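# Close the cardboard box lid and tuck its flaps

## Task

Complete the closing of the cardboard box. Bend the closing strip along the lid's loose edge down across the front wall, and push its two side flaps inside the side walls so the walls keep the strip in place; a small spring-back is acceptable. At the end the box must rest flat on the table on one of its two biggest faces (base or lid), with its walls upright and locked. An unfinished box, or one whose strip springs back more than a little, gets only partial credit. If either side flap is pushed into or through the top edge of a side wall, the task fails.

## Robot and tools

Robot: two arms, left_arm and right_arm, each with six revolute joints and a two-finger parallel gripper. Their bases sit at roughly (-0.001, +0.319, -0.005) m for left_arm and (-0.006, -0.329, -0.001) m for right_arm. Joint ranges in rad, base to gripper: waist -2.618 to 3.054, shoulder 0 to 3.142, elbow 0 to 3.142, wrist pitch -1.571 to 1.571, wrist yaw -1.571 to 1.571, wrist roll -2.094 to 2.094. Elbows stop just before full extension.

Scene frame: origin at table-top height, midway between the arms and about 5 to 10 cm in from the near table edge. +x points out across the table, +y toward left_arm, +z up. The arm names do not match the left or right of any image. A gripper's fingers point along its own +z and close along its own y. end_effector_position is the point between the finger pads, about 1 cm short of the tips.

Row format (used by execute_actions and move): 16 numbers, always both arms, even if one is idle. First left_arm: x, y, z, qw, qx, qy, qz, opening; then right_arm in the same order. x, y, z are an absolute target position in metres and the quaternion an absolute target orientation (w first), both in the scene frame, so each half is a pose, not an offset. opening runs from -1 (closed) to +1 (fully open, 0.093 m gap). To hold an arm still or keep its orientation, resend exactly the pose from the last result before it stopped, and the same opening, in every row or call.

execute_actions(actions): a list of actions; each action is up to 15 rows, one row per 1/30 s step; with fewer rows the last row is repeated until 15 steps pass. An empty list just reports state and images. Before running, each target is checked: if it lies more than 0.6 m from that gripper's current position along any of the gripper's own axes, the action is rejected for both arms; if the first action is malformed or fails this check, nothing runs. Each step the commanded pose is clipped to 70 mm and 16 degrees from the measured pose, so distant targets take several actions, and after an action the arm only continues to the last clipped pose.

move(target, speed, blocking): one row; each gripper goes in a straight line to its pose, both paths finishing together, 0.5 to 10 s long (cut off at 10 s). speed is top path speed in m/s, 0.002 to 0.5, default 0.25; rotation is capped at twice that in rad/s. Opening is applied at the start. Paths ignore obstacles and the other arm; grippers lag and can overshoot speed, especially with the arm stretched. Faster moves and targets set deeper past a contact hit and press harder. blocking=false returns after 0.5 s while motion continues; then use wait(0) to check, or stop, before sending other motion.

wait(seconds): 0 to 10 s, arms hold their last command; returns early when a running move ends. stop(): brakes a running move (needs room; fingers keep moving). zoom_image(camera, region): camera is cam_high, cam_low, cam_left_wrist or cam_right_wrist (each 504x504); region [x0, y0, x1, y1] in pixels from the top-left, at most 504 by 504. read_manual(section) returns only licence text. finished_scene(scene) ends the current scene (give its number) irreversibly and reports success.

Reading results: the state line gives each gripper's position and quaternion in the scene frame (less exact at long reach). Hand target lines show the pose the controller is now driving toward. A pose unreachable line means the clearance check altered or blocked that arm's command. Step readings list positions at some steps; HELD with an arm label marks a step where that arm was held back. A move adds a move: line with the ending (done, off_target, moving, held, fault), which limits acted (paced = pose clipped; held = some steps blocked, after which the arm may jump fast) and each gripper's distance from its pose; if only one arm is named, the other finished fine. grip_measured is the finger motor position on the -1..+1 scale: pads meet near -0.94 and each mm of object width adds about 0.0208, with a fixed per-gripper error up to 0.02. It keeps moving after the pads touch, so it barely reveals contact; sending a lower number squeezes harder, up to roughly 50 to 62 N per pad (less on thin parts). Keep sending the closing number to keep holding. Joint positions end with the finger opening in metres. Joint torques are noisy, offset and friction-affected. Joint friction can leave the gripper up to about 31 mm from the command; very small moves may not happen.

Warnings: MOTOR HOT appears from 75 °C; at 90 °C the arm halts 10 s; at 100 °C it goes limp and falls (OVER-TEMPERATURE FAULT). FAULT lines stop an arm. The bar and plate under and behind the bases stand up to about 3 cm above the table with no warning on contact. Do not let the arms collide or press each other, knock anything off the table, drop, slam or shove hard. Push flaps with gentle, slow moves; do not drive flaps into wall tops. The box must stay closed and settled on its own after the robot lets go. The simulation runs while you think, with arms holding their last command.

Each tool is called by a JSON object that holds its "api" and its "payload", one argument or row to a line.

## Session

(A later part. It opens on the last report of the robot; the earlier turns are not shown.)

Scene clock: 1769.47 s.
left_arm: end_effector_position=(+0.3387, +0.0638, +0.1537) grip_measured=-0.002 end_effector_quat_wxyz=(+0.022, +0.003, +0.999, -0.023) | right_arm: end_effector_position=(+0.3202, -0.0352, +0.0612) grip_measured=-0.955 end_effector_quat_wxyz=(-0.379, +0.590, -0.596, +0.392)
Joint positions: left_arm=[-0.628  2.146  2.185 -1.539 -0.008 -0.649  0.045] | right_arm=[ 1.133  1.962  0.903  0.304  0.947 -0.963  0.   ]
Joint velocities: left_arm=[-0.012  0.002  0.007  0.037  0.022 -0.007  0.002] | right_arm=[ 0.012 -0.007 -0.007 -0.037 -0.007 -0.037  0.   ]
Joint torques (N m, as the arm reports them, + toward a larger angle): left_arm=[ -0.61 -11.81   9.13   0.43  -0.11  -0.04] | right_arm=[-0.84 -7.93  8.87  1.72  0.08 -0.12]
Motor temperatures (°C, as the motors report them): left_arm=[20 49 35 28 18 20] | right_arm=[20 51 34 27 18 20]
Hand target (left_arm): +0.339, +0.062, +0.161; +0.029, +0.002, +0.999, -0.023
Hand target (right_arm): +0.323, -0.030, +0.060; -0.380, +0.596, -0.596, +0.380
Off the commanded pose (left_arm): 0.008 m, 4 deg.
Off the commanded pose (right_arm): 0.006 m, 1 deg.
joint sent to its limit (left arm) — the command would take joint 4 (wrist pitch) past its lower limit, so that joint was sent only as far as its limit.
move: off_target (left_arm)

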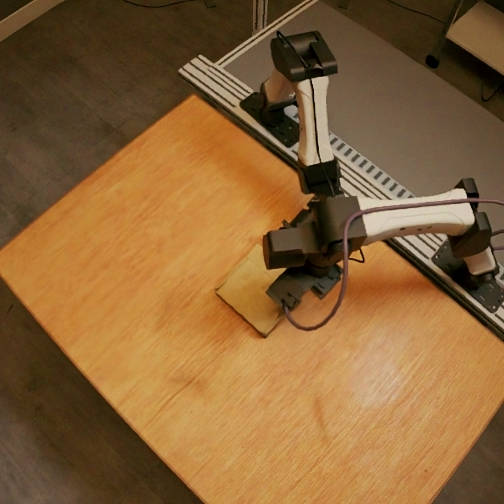

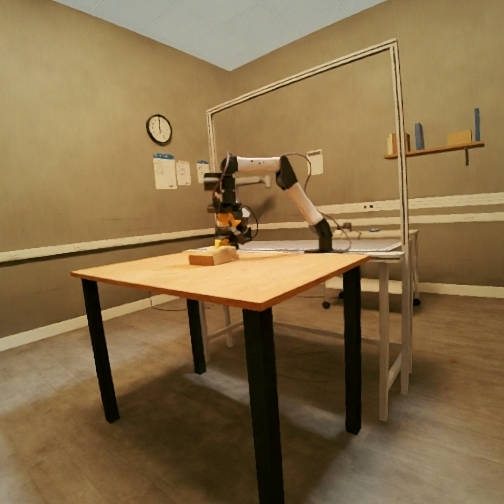

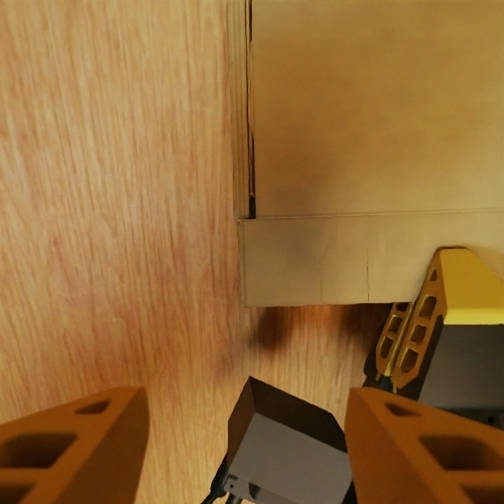

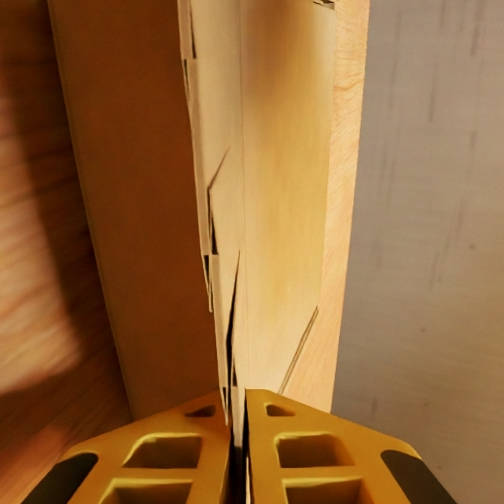

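{"api": "execute_actions", "payload": {
  "actions": [
    [[0.335,0.062,0.16,0,0,1,0,0.0, 0.323,-0.030,0.056,0.380,-0.596,0.596,-0.380,-0.85]],
    [[0.335,0.062,0.16,0,0,1,0,0.0, 0.323,-0.030,0.054,0.380,-0.596,0.596,-0.380,-0.65]],
    [[0.335,0.062,0.16,0,0,1,0,0.0, 0.323,-0.030,0.052,0.380,-0.596,0.596,-0.380,-0.40]]
  ]
}}

{"api": "move", "payload": {
  "target": [0.335,0.062,0.16,0,0,1,0,0.0, 0.255,-0.030,0.056,0.380,-0.596,0.596,-0.380,-0.40],
  "speed": 0.03
}}

Scene clock: 1855.37 s.
left_arm: end_effector_position=(+0.3388, +0.0644, +0.1536) grip_measured=-0.002 end_effector_quat_wxyz=(+0.022, -0.003, +1.000, -0.021) | right_arm: end_effector_position=(+0.3188, -0.0324, +0.0535) grip_measured=-0.402 end_effector_quat_wxyz=(-0.375, +0.600, -0.594, +0.383)
Joint positions: left_arm=[-0.628  2.146  2.185 -1.54  -0.012 -0.66   0.045] | right_arm=[ 1.133  1.976  0.903  0.304  0.922 -0.963  0.026]
Joint velocities: left_arm=[ 0.012 -0.007 -0.007 -0.037  0.007 -0.022 -0.001] | right_arm=[-0.002 -0.002  0.002 -0.037  0.022 -0.081  0.001]
Joint torques (N m, as the arm reports them, + toward a larger angle): left_arm=[ -1.11 -12.32   7.84   0.41  -0.1   -0.01] | right_arm=[-0.87 -7.2   8.02  2.01  0.3  -0.12]
Motor temperatures (°C, as the motors report them): left_arm=[20 57 39 24 18 20] | right_arm=[20 51 35 28 18 20]
Hand target (left_arm): +0.335, +0.062, +0.160; +0.026, -0.000, +0.999, -0.020
Hand target (right_arm): +0.323, -0.030, +0.052; -0.380, +0.596, -0.596, +0.380
Off the commanded pose (left_arm): 0.008 m, 4 deg.
Off the commanded pose (right_arm): 0.005 m, 1 deg.
joint sent to its limit (left arm) — the command would take joint 4 (wrist pitch) past its lower limit, so that joint was sent only as far as its limit.
Step readings (end_effector_position; steps 1 to 15: 1st action; 16 to 30: 2nd action; 31 to 45: 3rd action):
0: left_arm (+0.3387, +0.0643, +0.1536) | right_arm (+0.3202, -0.0352, +0.0612)
1: left_arm (+0.3387, +0.0643, +0.1536) | right_arm (+0.3201, -0.0350, +0.0611)
2: left_arm (+0.3387, +0.0643, +0.1536) | right_arm (+0.3200, -0.0344, +0.0605)
4: left_arm (+0.3387, +0.0643, +0.1536) | right_arm (+0.3197, -0.0337, +0.0591)
8: left_arm (+0.3388, +0.0644, +0.1536) | right_arm (+0.3196, -0.0336, +0.0586)
15: left_arm (+0.3388, +0.0644, +0.1536) | right_arm (+0.3196, -0.0336, +0.0586)
16: left_arm (+0.3388, +0.0644, +0.1536) | right_arm (+0.3196, -0.0334, +0.0585)
17: left_arm (+0.3388, +0.0644, +0.1536) | right_arm (+0.3194, -0.0332, +0.0577)
19: left_arm (+0.3388, +0.0644, +0.1536) | right_arm (+0.3192, -0.0329, +0.0558)
23: left_arm (+0.3388, +0.0644, +0.1536) | right_arm (+0.3189, -0.0326, +0.0538)
30: left_arm (+0.3388, +0.0644, +0.1536) | right_arm (+0.3188, -0.0324, +0.0536)
31: left_arm (+0.3388, +0.0644, +0.1536) | right_arm (+0.3188, -0.0324, +0.0536)
32: left_arm (+0.3388, +0.0644, +0.1536) | right_arm (+0.3188, -0.0324, +0.0535)
34: left_arm (+0.3388, +0.0644, +0.1536) | right_arm (+0.3188, -0.0324, +0.0535)
38: left_arm (+0.3388, +0.0644, +0.1536) | right_arm (+0.3188, -0.0324, +0.0535)
45: end_effector_position above

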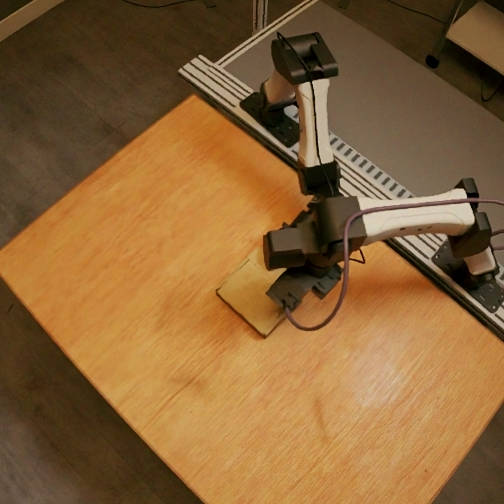

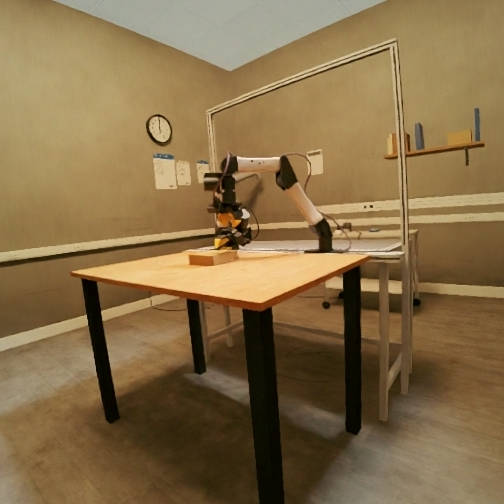

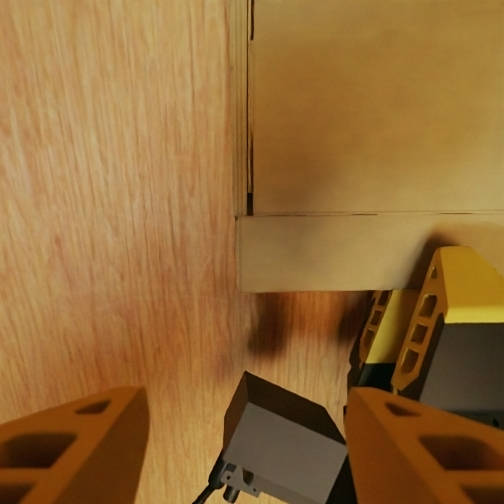

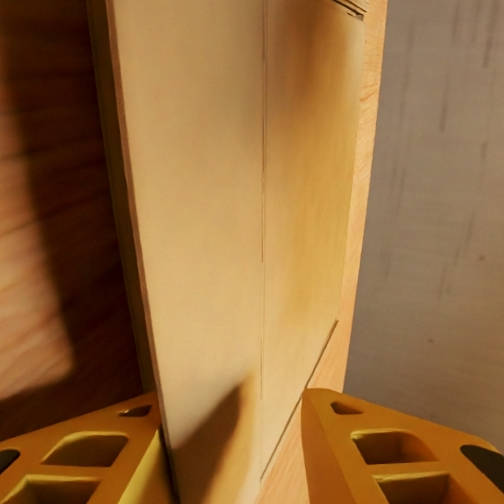

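Scene clock: 1857.87 s.
left_arm: end_effector_position=(+0.3388, +0.0644, +0.1536) grip_measured=-0.002 end_effector_quat_wxyz=(+0.022, -0.003, +1.000, -0.021) | right_arm: end_effector_position=(+0.2594, -0.0288, +0.0527) grip_measured=-0.402 end_effector_quat_wxyz=(-0.376, +0.600, -0.594, +0.382)
Joint positions: left_arm=[-0.628  2.146  2.185 -1.54  -0.012 -0.66   0.045] | right_arm=[ 1.298  1.919  0.857  0.111  1.029 -0.739  0.026]
Joint velocities: left_arm=[ 0.007 -0.007 -0.012  0.051  0.007  0.037 -0.   ] | right_arm=[ 0.007  0.002  0.012 -0.081 -0.007 -0.022 -0.   ]
Joint torques (N m, as the arm reports them, + toward a larger angle): left_arm=[ -1.16 -12.34   7.83   0.41  -0.13   0.01] | right_arm=[ 0.54 -9.17  5.77  1.47  0.52  0.01]
Motor temperatures (°C, as the motors report them): left_arm=[20 57 39 24 18 20] | right_arm=[20 51 34 28 18 20]
Hand target (left_arm): +0.335, +0.062, +0.160; +0.026, -0.000, +0.999, -0.020
Hand target (right_arm): +0.255, -0.030, +0.056; -0.381, +0.596, -0.595, +0.381
Off the commanded pose (left_arm): 0.008 m, 4 deg.
Off the commanded pose (right_arm): 0.006 m, 1 deg.
joint sent to its limit (left arm) — the command would take joint 4 (wrist pitch) past its lower limit, so that joint was sent only as far as its limit.
move: off_target (left_arm)

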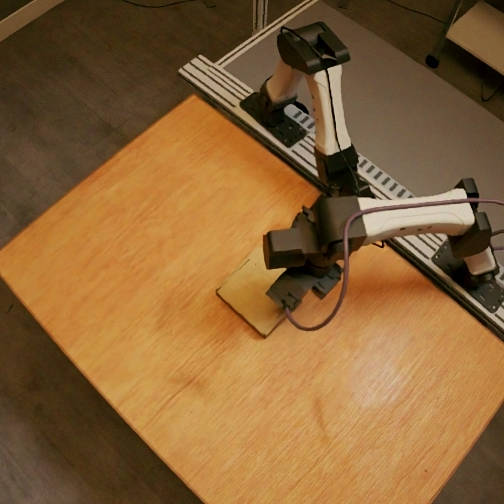

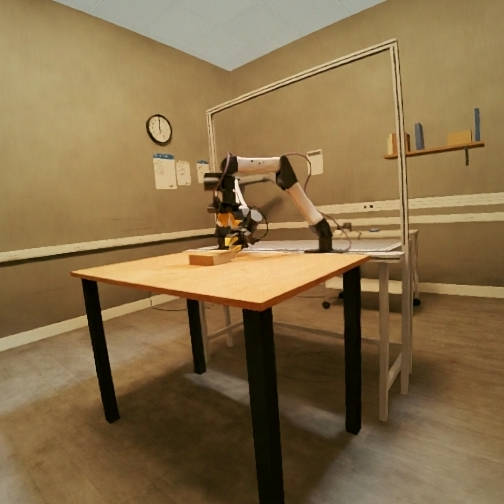

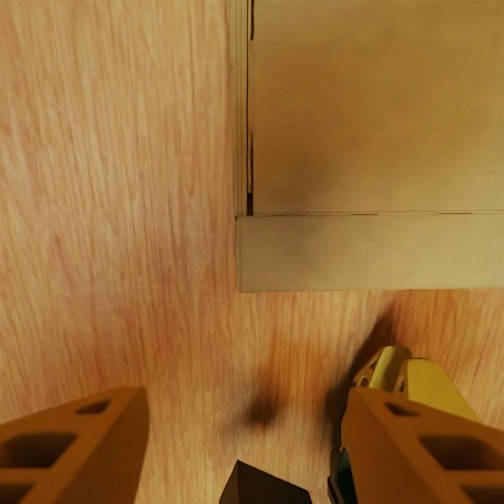

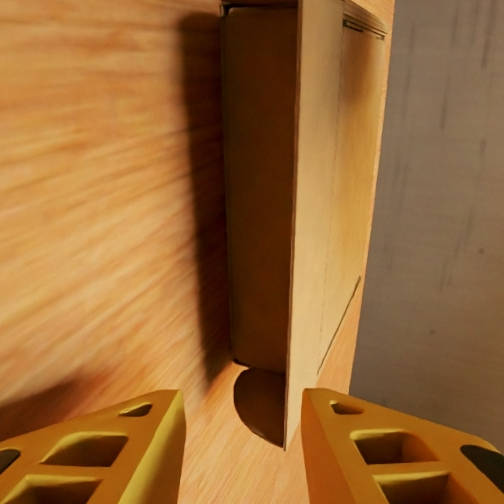

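{"api": "zoom_image", "payload": {
  "camera": "cam_right_wrist",
  "region": [200, 0, 320, 50]
}}

{"api": "zoom_image", "payload": {
  "camera": "cam_right_wrist",
  "region": [210, 330, 330, 460]
}}

Region (200, 0, 320, 50) of cam_right_wrist's 504x504 image, scaled by 4.200, with more detail than that image has; it fills the top 210 rows of this view, and the rest is white.

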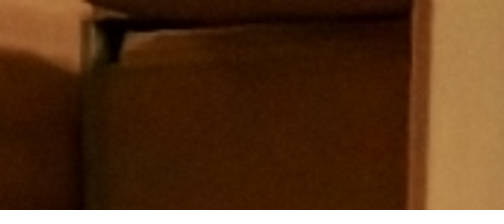

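Region (210, 330, 330, 460) of cam_right_wrist's 504x504 image, scaled by 3.877, with more detail than that image has; it fills the left 465 columns of this view, and the rest is white.

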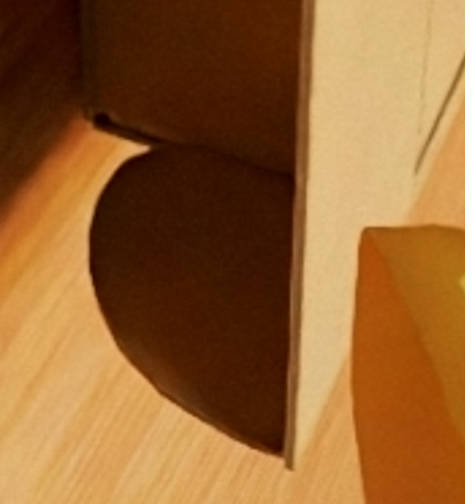

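{"api": "move", "payload": {
  "target": [0.33,0.14,0.12,0.115,-0.278,0.881,-0.365,0.0, 0.255,-0.002,0.056,0.380,-0.596,0.596,-0.380,-0.40],
  "speed": 0.15
}}

Scene clock: 1878.83 s.
left_arm: end_effector_position=(+0.3281, +0.1396, +0.1171) grip_measured=-0.002 end_effector_quat_wxyz=(+0.111, -0.280, +0.885, -0.354) | right_arm: end_effector_position=(+0.2567, -0.0088, +0.0548) grip_measured=-0.402 end_effector_quat_wxyz=(-0.375, +0.599, -0.596, +0.382)
Joint positions: left_arm=[-0.298  1.432  0.918 -0.392  0.41  -1.073  0.045] | right_arm=[ 1.325  1.97   0.957  0.014  1.044 -0.686  0.026]
Joint velocities: left_arm=[-0.027 -0.017 -0.017  0.081  0.022 -0.051 -0.   ] | right_arm=[-0.002 -0.002  0.027  0.022  0.022  0.037 -0.001]
Joint torques (N m, as the arm reports them, + toward a larger angle): left_arm=[ 0.28 -7.78  5.79  1.81  0.21  0.03] | right_arm=[ 0.6  -7.36  9.24  1.37  0.53 -0.01]
Motor temperatures (°C, as the motors report them): left_arm=[20 58 39 24 18 20] | right_arm=[20 52 33 27 18 20]
Hand target (left_arm): +0.327, +0.141, +0.119; +0.115, -0.282, +0.881, -0.363
Hand target (right_arm): +0.255, -0.002, +0.056; -0.381, +0.596, -0.596, +0.380
Off the commanded pose (left_arm): 0.003 m, 1 deg.
Off the commanded pose (right_arm): 0.007 m, 1 deg.
move: done

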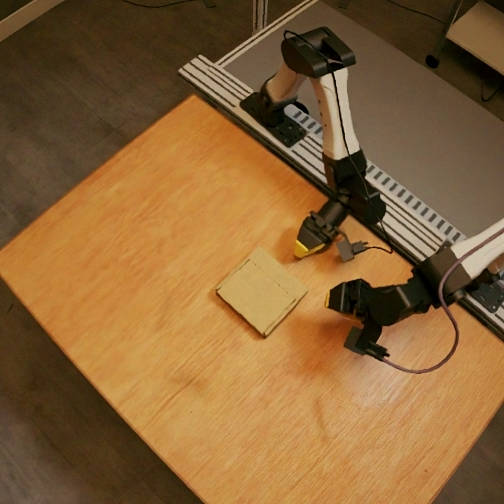

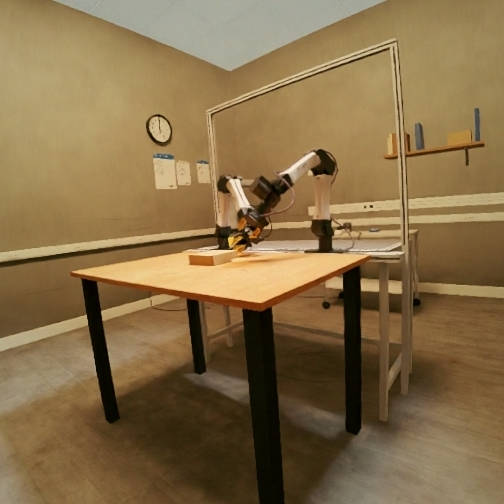

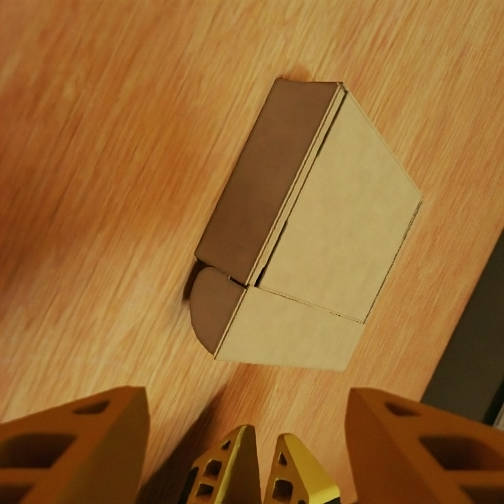

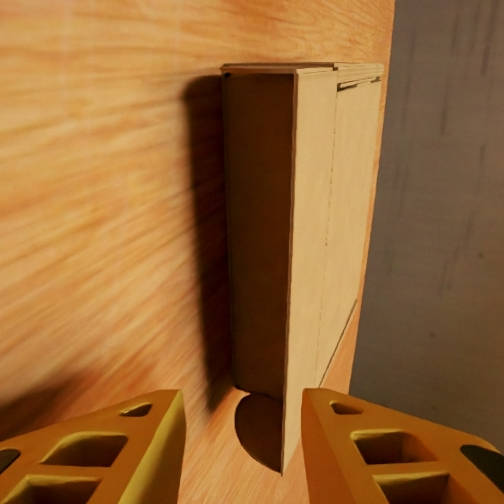

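{"api": "zoom_image", "payload": {
  "camera": "cam_right_wrist",
  "region": [210, 50, 310, 100]
}}

Region (210, 50, 310, 100) of cam_right_wrist's 504x504 image, scaled by 5.040, with more detail than that image has.

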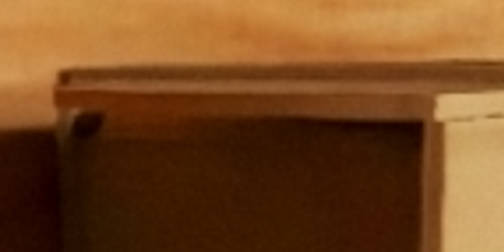

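{"api": "move", "payload": {
  "target": [0.33,0.14,0.12,0.115,-0.278,0.881,-0.365,0.0, 0.255,-0.160,0.056,0.380,-0.596,0.596,-0.380,-0.40],
  "speed": 0.1
}}

Scene clock: 1896.87 s.
left_arm: end_effector_position=(+0.3277, +0.1386, +0.1177) grip_measured=-0.002 end_effector_quat_wxyz=(+0.109, -0.279, +0.885, -0.357) | right_arm: end_effector_position=(+0.2538, -0.1588, +0.0507) grip_measured=-0.402 end_effector_quat_wxyz=(-0.369, +0.601, -0.596, +0.382)
Joint positions: left_arm=[-0.298  1.432  0.918 -0.39   0.418 -1.074  0.045] | right_arm=[ 1.104  1.523  0.328  0.432  0.902 -0.982  0.026]
Joint velocities: left_arm=[ 0.002 -0.002 -0.002  0.022 -0.007 -0.051 -0.001] | right_arm=[-0.002 -0.012  0.002  0.022 -0.051 -0.081 -0.   ]
Joint torques (N m, as the arm reports them, + toward a larger angle): left_arm=[ 0.63 -6.79  7.01  1.79  0.22  0.11] | right_arm=[-0.95 -5.34  5.13  2.06  0.28 -0.18]
Motor temperatures (°C, as the motors report them): left_arm=[20 54 37 27 18 20] | right_arm=[20 51 34 27 18 20]
Hand target (left_arm): +0.330, +0.140, +0.120; +0.115, -0.278, +0.881, -0.365
Hand target (right_arm): +0.255, -0.160, +0.054; -0.379, +0.596, -0.597, +0.380
Off the commanded pose (left_arm): 0.004 m, 1 deg.
Off the commanded pose (right_arm): 0.006 m, 1 deg.
move: done

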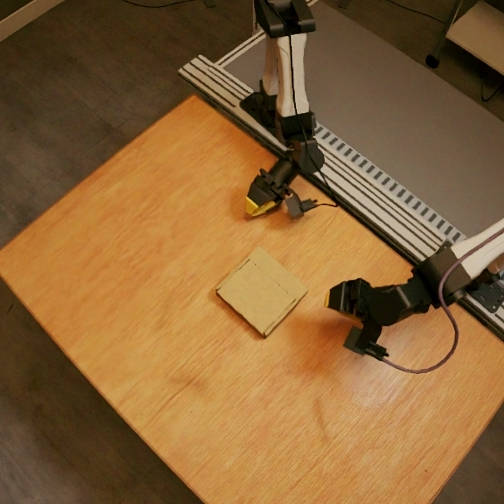

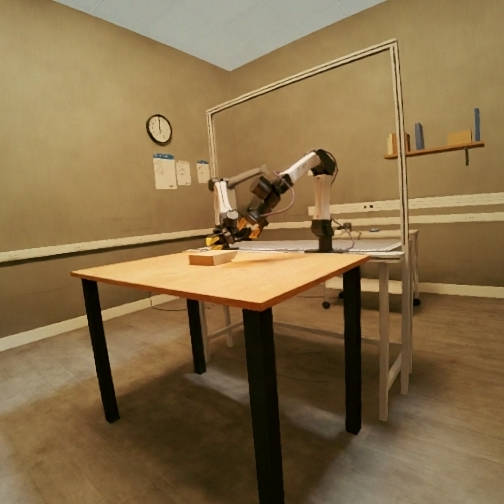

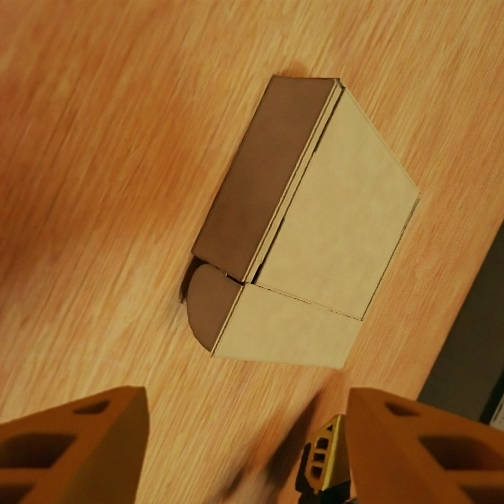

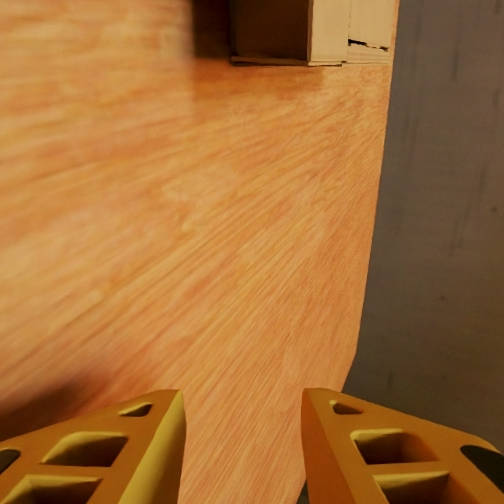

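{"api": "zoom_image", "payload": {
  "camera": "cam_right_wrist",
  "region": [220, 30, 320, 80]
}}

Region (220, 30, 320, 80) of cam_right_wrist's 504x504 image, scaled by 5.040, with more detail than that image has.

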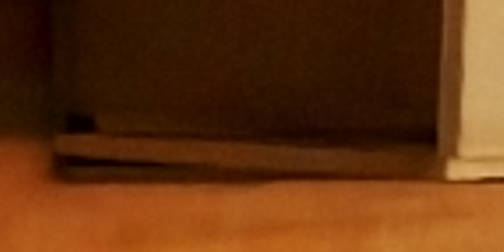

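{"api": "zoom_image", "payload": {
  "camera": "cam_high",
  "region": [260, 260, 330, 330]
}}

Region (260, 260, 330, 330) of cam_high's 504x504 image, scaled by 7.200, with more detail than that image has.

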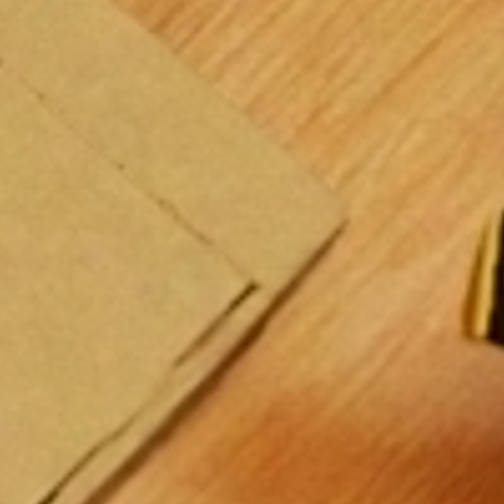

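{"api": "move", "payload": {
  "target": [0.352,-0.008,0.10,0.031,0.7064,0.7064,0.031,0.0, 0.255,-0.160,0.056,0.380,-0.596,0.596,-0.380,-0.40],
  "speed": 0.2
}}

Scene clock: 1957.40 s.
left_arm: end_effector_position=(+0.3574, -0.0063, +0.0952) grip_measured=-0.002 end_effector_quat_wxyz=(+0.030, +0.703, +0.710, +0.027) | right_arm: end_effector_position=(+0.2542, -0.1580, +0.0531) grip_measured=-0.402 end_effector_quat_wxyz=(-0.373, +0.600, -0.596, +0.382)
Joint positions: left_arm=[-0.74   2.442  2.45  -1.51  -0.073  0.796  0.045] | right_arm=[ 1.104  1.514  0.328  0.434  0.9   -0.987  0.026]
Joint velocities: left_arm=[ 0.007  0.012  0.022 -0.022  0.007  0.066  0.001] | right_arm=[-0.002 -0.007  0.002  0.037 -0.007  0.051 -0.   ]
Joint torques (N m, as the arm reports them, + toward a larger angle): left_arm=[ -0.79 -13.6    9.19   0.4   -0.06   0.13] | right_arm=[-0.9  -5.4   5.16  2.02  0.29 -0.18]
Motor temperatures (°C, as the motors report them): left_arm=[20 47 38 29 18 20] | right_arm=[20 45 30 30 18 20]
Hand target (left_arm): +0.356, -0.009, +0.102; +0.034, +0.709, +0.704, +0.031
Hand target (right_arm): +0.255, -0.160, +0.056; -0.380, +0.596, -0.596, +0.380
Off the commanded pose (left_arm): 0.007 m, 1 deg.
Off the commanded pose (right_arm): 0.004 m, 1 deg.
move: done

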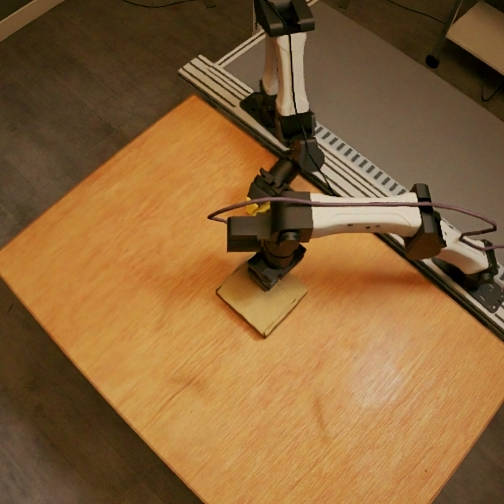

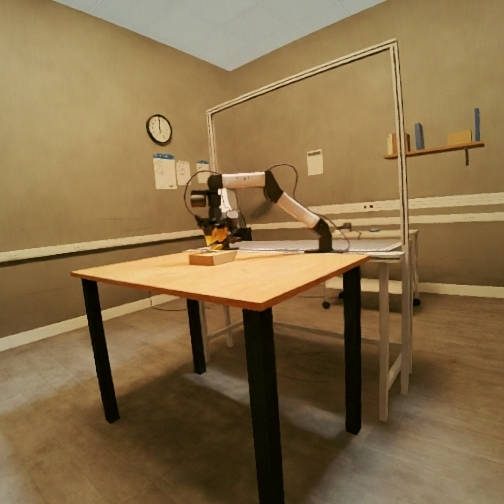

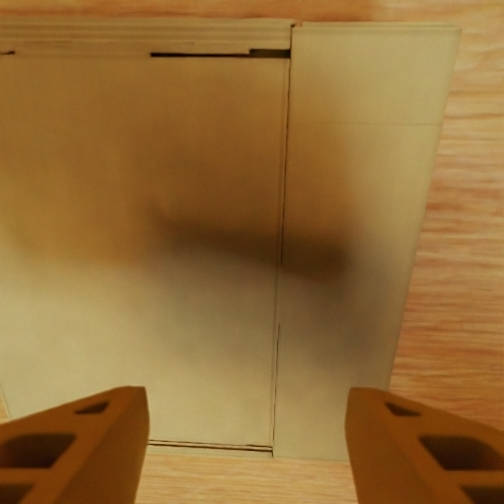

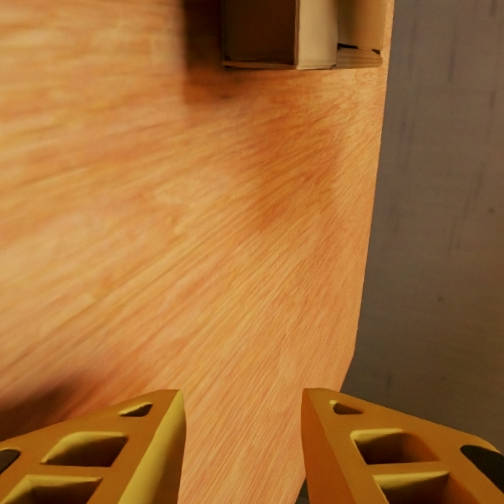

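{"api": "move", "payload": {
  "target": [0.346,-0.008,0.052,0.031,0.7064,0.7064,0.031,0.0, 0.255,-0.160,0.056,0.380,-0.596,0.596,-0.380,-0.40],
  "speed": 0.03
}}

Scene clock: 1963.87 s.
left_arm: end_effector_position=(+0.3468, -0.0020, +0.0509) grip_measured=-0.002 end_effector_quat_wxyz=(+0.018, +0.706, +0.708, +0.029) | right_arm: end_effector_position=(+0.2542, -0.1580, +0.0531) grip_measured=-0.402 end_effector_quat_wxyz=(-0.373, +0.600, -0.596, +0.382)
Joint positions: left_arm=[-0.749  2.374  2.151 -1.304 -0.077  0.794  0.045] | right_arm=[ 1.104  1.514  0.328  0.434  0.9   -0.987  0.026]
Joint velocities: left_arm=[ 0.002 -0.012 -0.017 -0.037 -0.022  0.022 -0.   ] | right_arm=[ 0.007 -0.002 -0.002 -0.081 -0.022 -0.081  0.   ]
Joint torques (N m, as the arm reports them, + toward a larger angle): left_arm=[ -1.03 -15.13   4.66   0.83  -0.03  -0.02] | right_arm=[-0.93 -5.37  5.17  2.02  0.3  -0.18]
Motor temperatures (°C, as the motors report them): left_arm=[20 50 38 28 18 20] | right_arm=[20 45 30 30 18 20]
Hand target (left_arm): +0.345, -0.008, +0.052; +0.030, +0.706, +0.706, +0.031
Hand target (right_arm): +0.255, -0.160, +0.056; -0.380, +0.596, -0.596, +0.380
Off the commanded pose (left_arm): 0.006 m, 1 deg.
Off the commanded pose (right_arm): 0.004 m, 1 deg.
move: done

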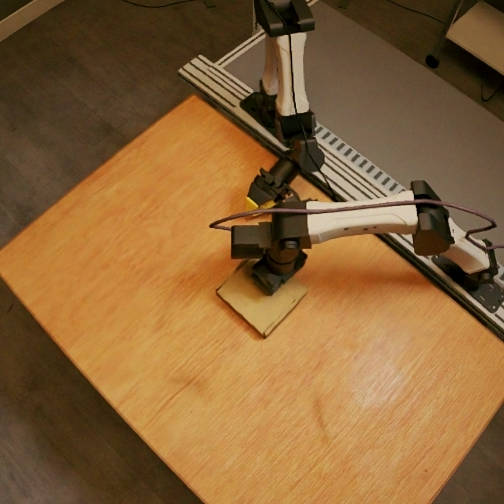

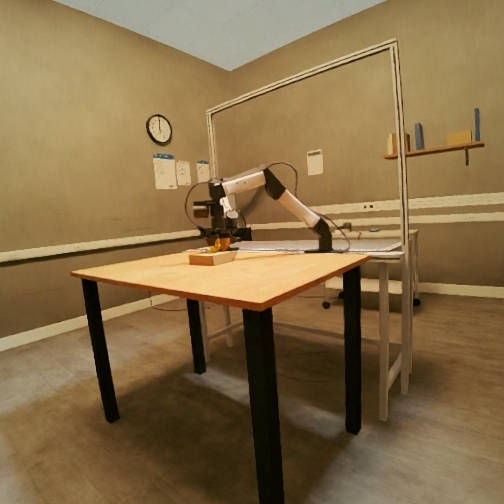

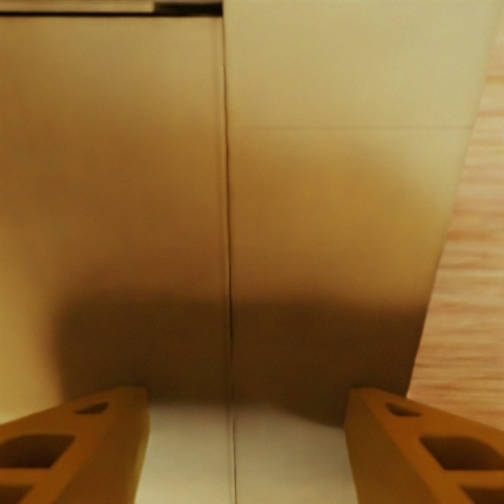

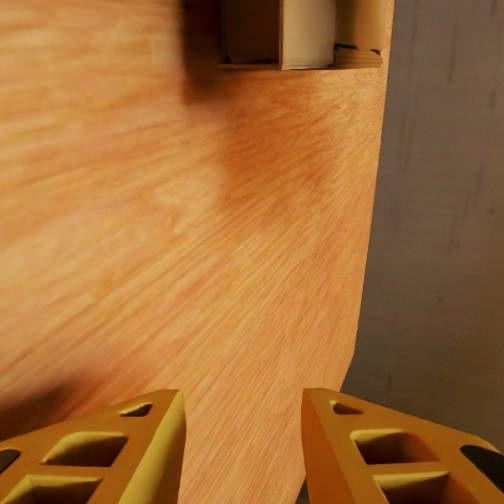

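{"api": "zoom_image", "payload": {
  "camera": "cam_right_wrist",
  "region": [210, 30, 350, 80]
}}

Region (210, 30, 350, 80) of cam_right_wrist's 504x504 image, scaled by 3.600, with more detail than that image has; it fills the top 180 rows of this view, and the rest is white.

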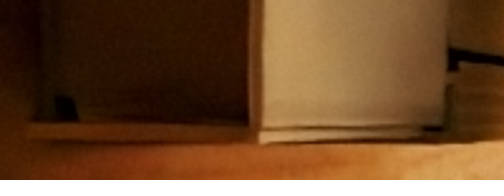

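{"api": "move", "payload": {
  "target": [0.346,-0.006,0.043,0.0616,0.7044,0.7044,0.0616,0.0, 0.255,-0.160,0.056,0.380,-0.596,0.596,-0.380,-0.40],
  "speed": 0.015
}}

Scene clock: 1975.07 s.
left_arm: end_effector_position=(+0.3463, -0.0018, +0.0484) grip_measured=-0.002 end_effector_quat_wxyz=(+0.053, +0.704, +0.705, +0.059) | right_arm: end_effector_position=(+0.2542, -0.1580, +0.0531) grip_measured=-0.402 end_effector_quat_wxyz=(-0.373, +0.601, -0.595, +0.382)
Joint positions: left_arm=[-0.771  2.287  1.983 -1.155 -0.137  0.78   0.045] | right_arm=[ 1.104  1.514  0.328  0.434  0.9   -0.987  0.026]
Joint velocities: left_arm=[-0.002 -0.007 -0.022 -0.022 -0.007 -0.037 -0.   ] | right_arm=[-0.027  0.007  0.007 -0.051 -0.066  0.007 -0.001]
Joint torques (N m, as the arm reports them, + toward a larger angle): left_arm=[ -0.85 -13.67   4.44   1.05  -0.11   0.01] | right_arm=[-0.93 -5.39  5.21  2.02  0.28 -0.18]
Motor temperatures (°C, as the motors report them): left_arm=[20 56 37 27 18 20] | right_arm=[20 44 30 30 18 20]
Hand target (left_arm): +0.346, -0.006, +0.043; +0.061, +0.704, +0.705, +0.061
Hand target (right_arm): +0.255, -0.160, +0.056; -0.380, +0.596, -0.596, +0.380
Off the commanded pose (left_arm): 0.007 m, 1 deg.
Off the commanded pose (right_arm): 0.004 m, 1 deg.
move: done

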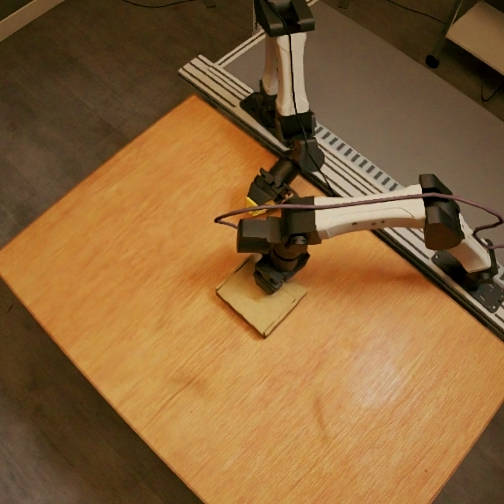

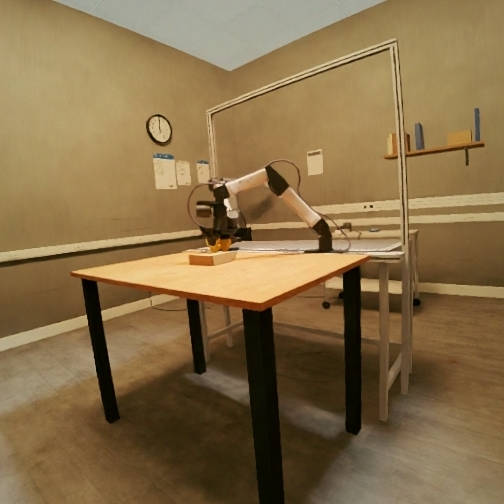

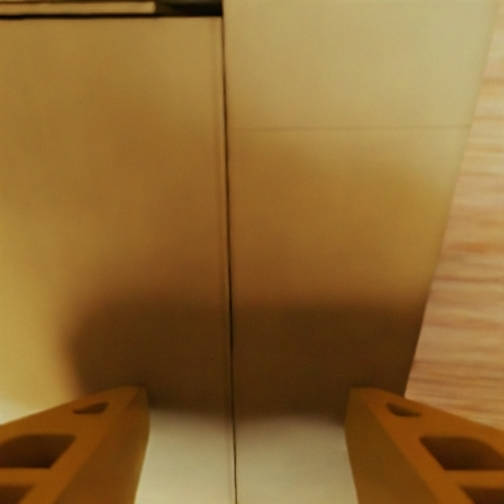

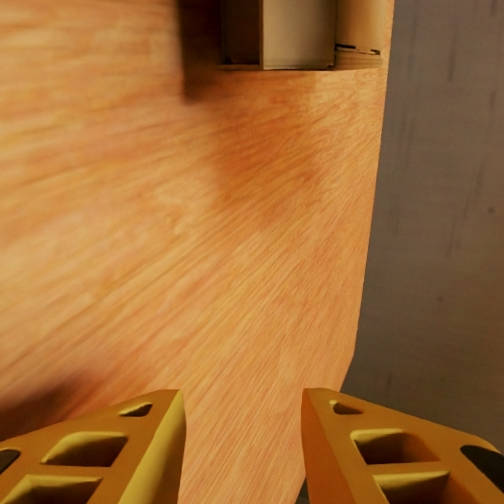

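{"api": "zoom_image", "payload": {
  "camera": "cam_right_wrist",
  "region": [210, 30, 350, 80]
}}

{"api": "zoom_image", "payload": {
  "camera": "cam_high",
  "region": [260, 260, 330, 330]
}}

Region (210, 30, 350, 80) of cam_right_wrist's 504x504 image, scaled by 3.600, with more detail than that image has; it fills the top 180 rows of this view, and the rest is white.

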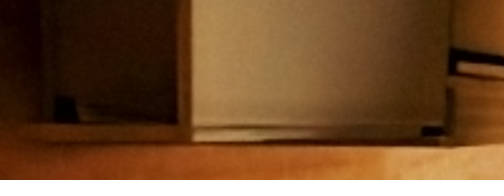

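Region (260, 260, 330, 330) of cam_high's 504x504 image, scaled by 7.200, with more detail than that image has.

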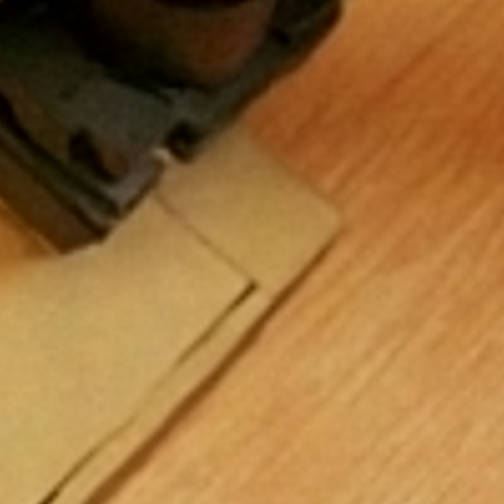

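{"api": "move", "payload": {
  "target": [0.346,-0.006,0.038,0.1228,0.6964,0.6964,0.1228,0.0, 0.255,-0.160,0.056,0.380,-0.596,0.596,-0.380,-0.40],
  "speed": 0.02
}}

Scene clock: 1988.93 s.
left_arm: end_effector_position=(+0.3470, -0.0020, +0.0445) grip_measured=-0.002 end_effector_quat_wxyz=(+0.114, +0.698, +0.696, +0.124) | right_arm: end_effector_position=(+0.2542, -0.1580, +0.0531) grip_measured=-0.402 end_effector_quat_wxyz=(-0.373, +0.601, -0.595, +0.382)
Joint positions: left_arm=[-0.819  2.177  1.748 -0.917 -0.279  0.76   0.045] | right_arm=[ 1.104  1.514  0.328  0.434  0.9   -0.987  0.026]
Joint velocities: left_arm=[-0.007 -0.002  0.002 -0.007  0.022 -0.051  0.001] | right_arm=[-0.002  0.002 -0.002 -0.051 -0.007 -0.022 -0.001]
Joint torques (N m, as the arm reports them, + toward a larger angle): left_arm=[ -0.61 -12.75   4.58   1.31  -0.11  -0.04] | right_arm=[-0.9  -5.39  5.16  2.02  0.29 -0.18]
Motor temperatures (°C, as the motors report them): left_arm=[20 59 36 27 18 20] | right_arm=[20 44 30 30 18 20]
Hand target (left_arm): +0.346, -0.005, +0.038; +0.122, +0.696, +0.697, +0.123
Hand target (right_arm): +0.255, -0.160, +0.056; -0.380, +0.596, -0.596, +0.380
Off the commanded pose (left_arm): 0.008 m, 1 deg.
Off the commanded pose (right_arm): 0.004 m, 1 deg.
move: done

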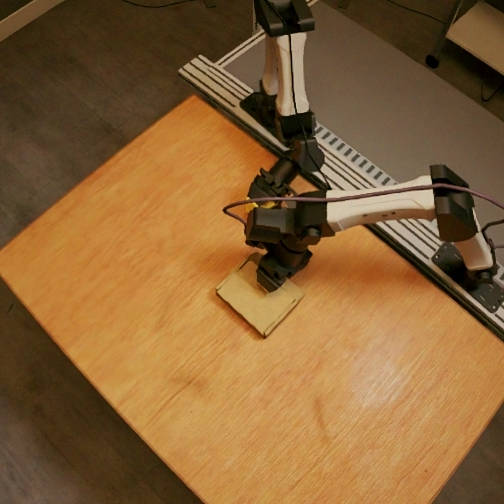

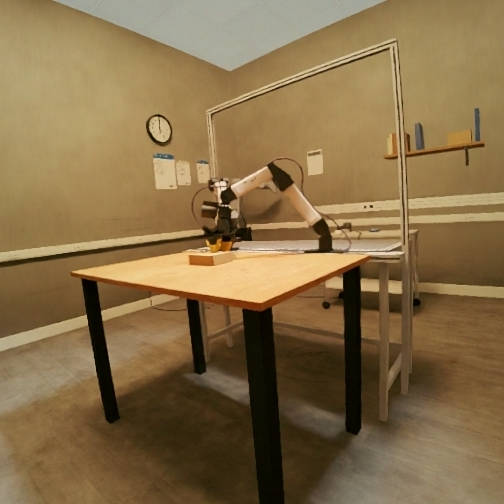

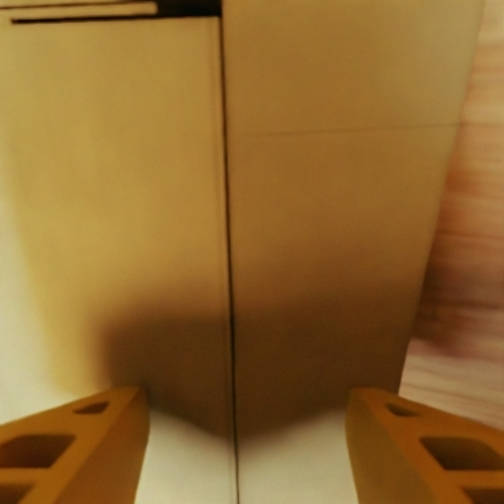

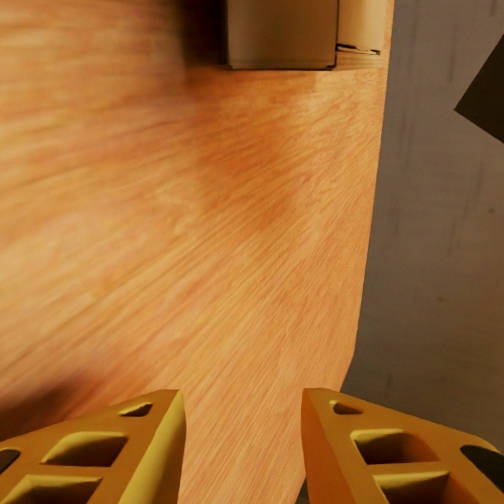

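{"api": "zoom_image", "payload": {
  "camera": "cam_high",
  "region": [260, 260, 330, 330]
}}

{"api": "zoom_image", "payload": {
  "camera": "cam_low",
  "region": [180, 225, 260, 280]
}}

Region (260, 260, 330, 330) of cam_high's 504x504 image, scaled by 7.200, with more detail than that image has.

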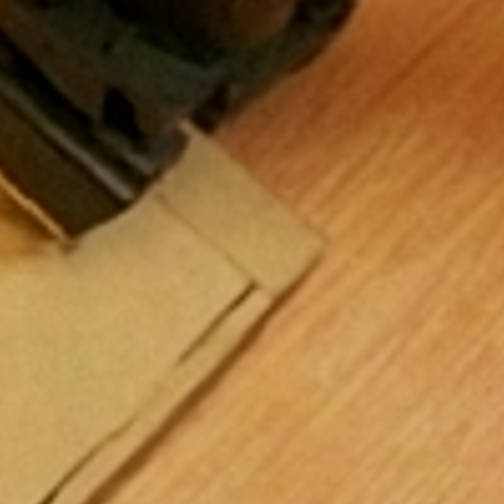

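Region (180, 225, 260, 280) of cam_low's 504x504 image, scaled by 6.300, with more detail than that image has; it fills the top 346 rows of this view, and the rest is white.

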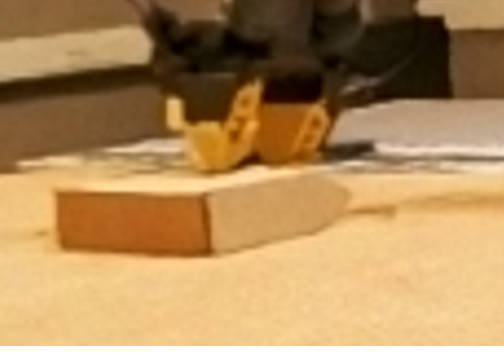

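{"api": "move", "payload": {
  "target": [0.346,-0.006,0.033,0.183,0.683,0.683,0.183,0.0, 0.205,-0.160,0.056,0.380,-0.596,0.596,-0.380,-0.40],
  "speed": 0.03
}}

Scene clock: 2002.60 s.
left_arm: end_effector_position=(+0.3497, -0.0026, +0.0403) grip_measured=-0.002 end_effector_quat_wxyz=(+0.177, +0.682, +0.684, +0.189) | right_arm: end_effector_position=(+0.2080, -0.1589, +0.0548) grip_measured=-0.402 end_effector_quat_wxyz=(-0.376, +0.600, -0.594, +0.382)
Joint positions: left_arm=[-0.866  2.105  1.55  -0.675 -0.431  0.752  0.045] | right_arm=[ 1.316  1.412  0.316  0.118  1.04  -0.709  0.026]
Joint velocities: left_arm=[-0.022 -0.022  0.002  0.007  0.022  0.066 -0.001] | right_arm=[ 0.007  0.002  0.017 -0.081 -0.007 -0.051 -0.   ]
Joint torques (N m, as the arm reports them, + toward a larger angle): left_arm=[ -0.75 -12.24   4.59   1.42  -0.08  -0.06] | right_arm=[ 0.61 -4.57  5.81  1.47  0.55  0.03]
Motor temperatures (°C, as the motors report them): left_arm=[20 61 35 27 18 20] | right_arm=[20 44 29 30 18 20]
Hand target (left_arm): +0.346, -0.005, +0.034; +0.182, +0.682, +0.684, +0.183
Hand target (right_arm): +0.206, -0.160, +0.056; -0.381, +0.596, -0.595, +0.381
Off the commanded pose (left_arm): 0.009 m, 1 deg.
Off the commanded pose (right_arm): 0.003 m, 1 deg.
move: done

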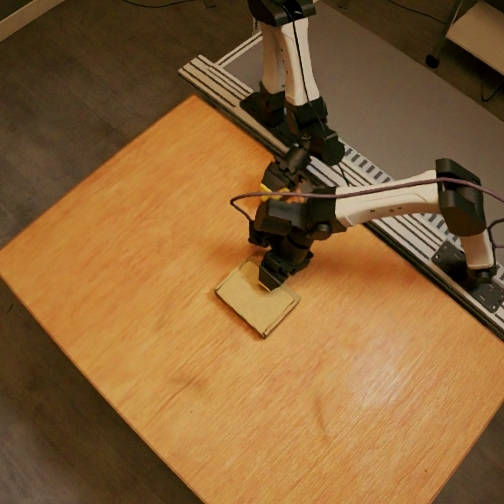

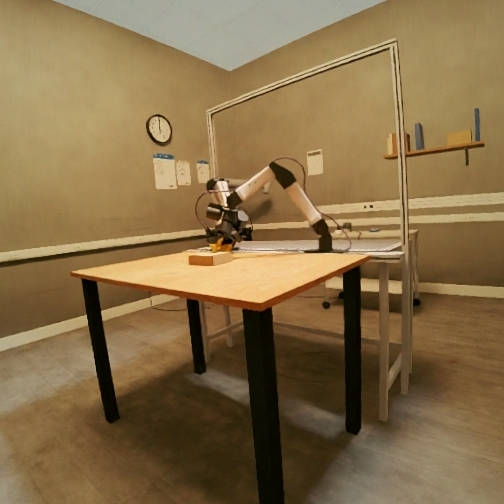

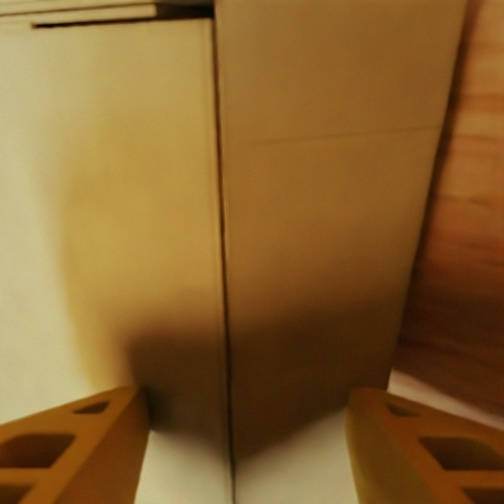

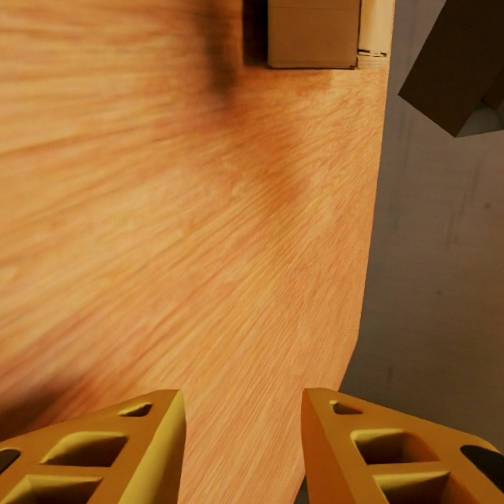

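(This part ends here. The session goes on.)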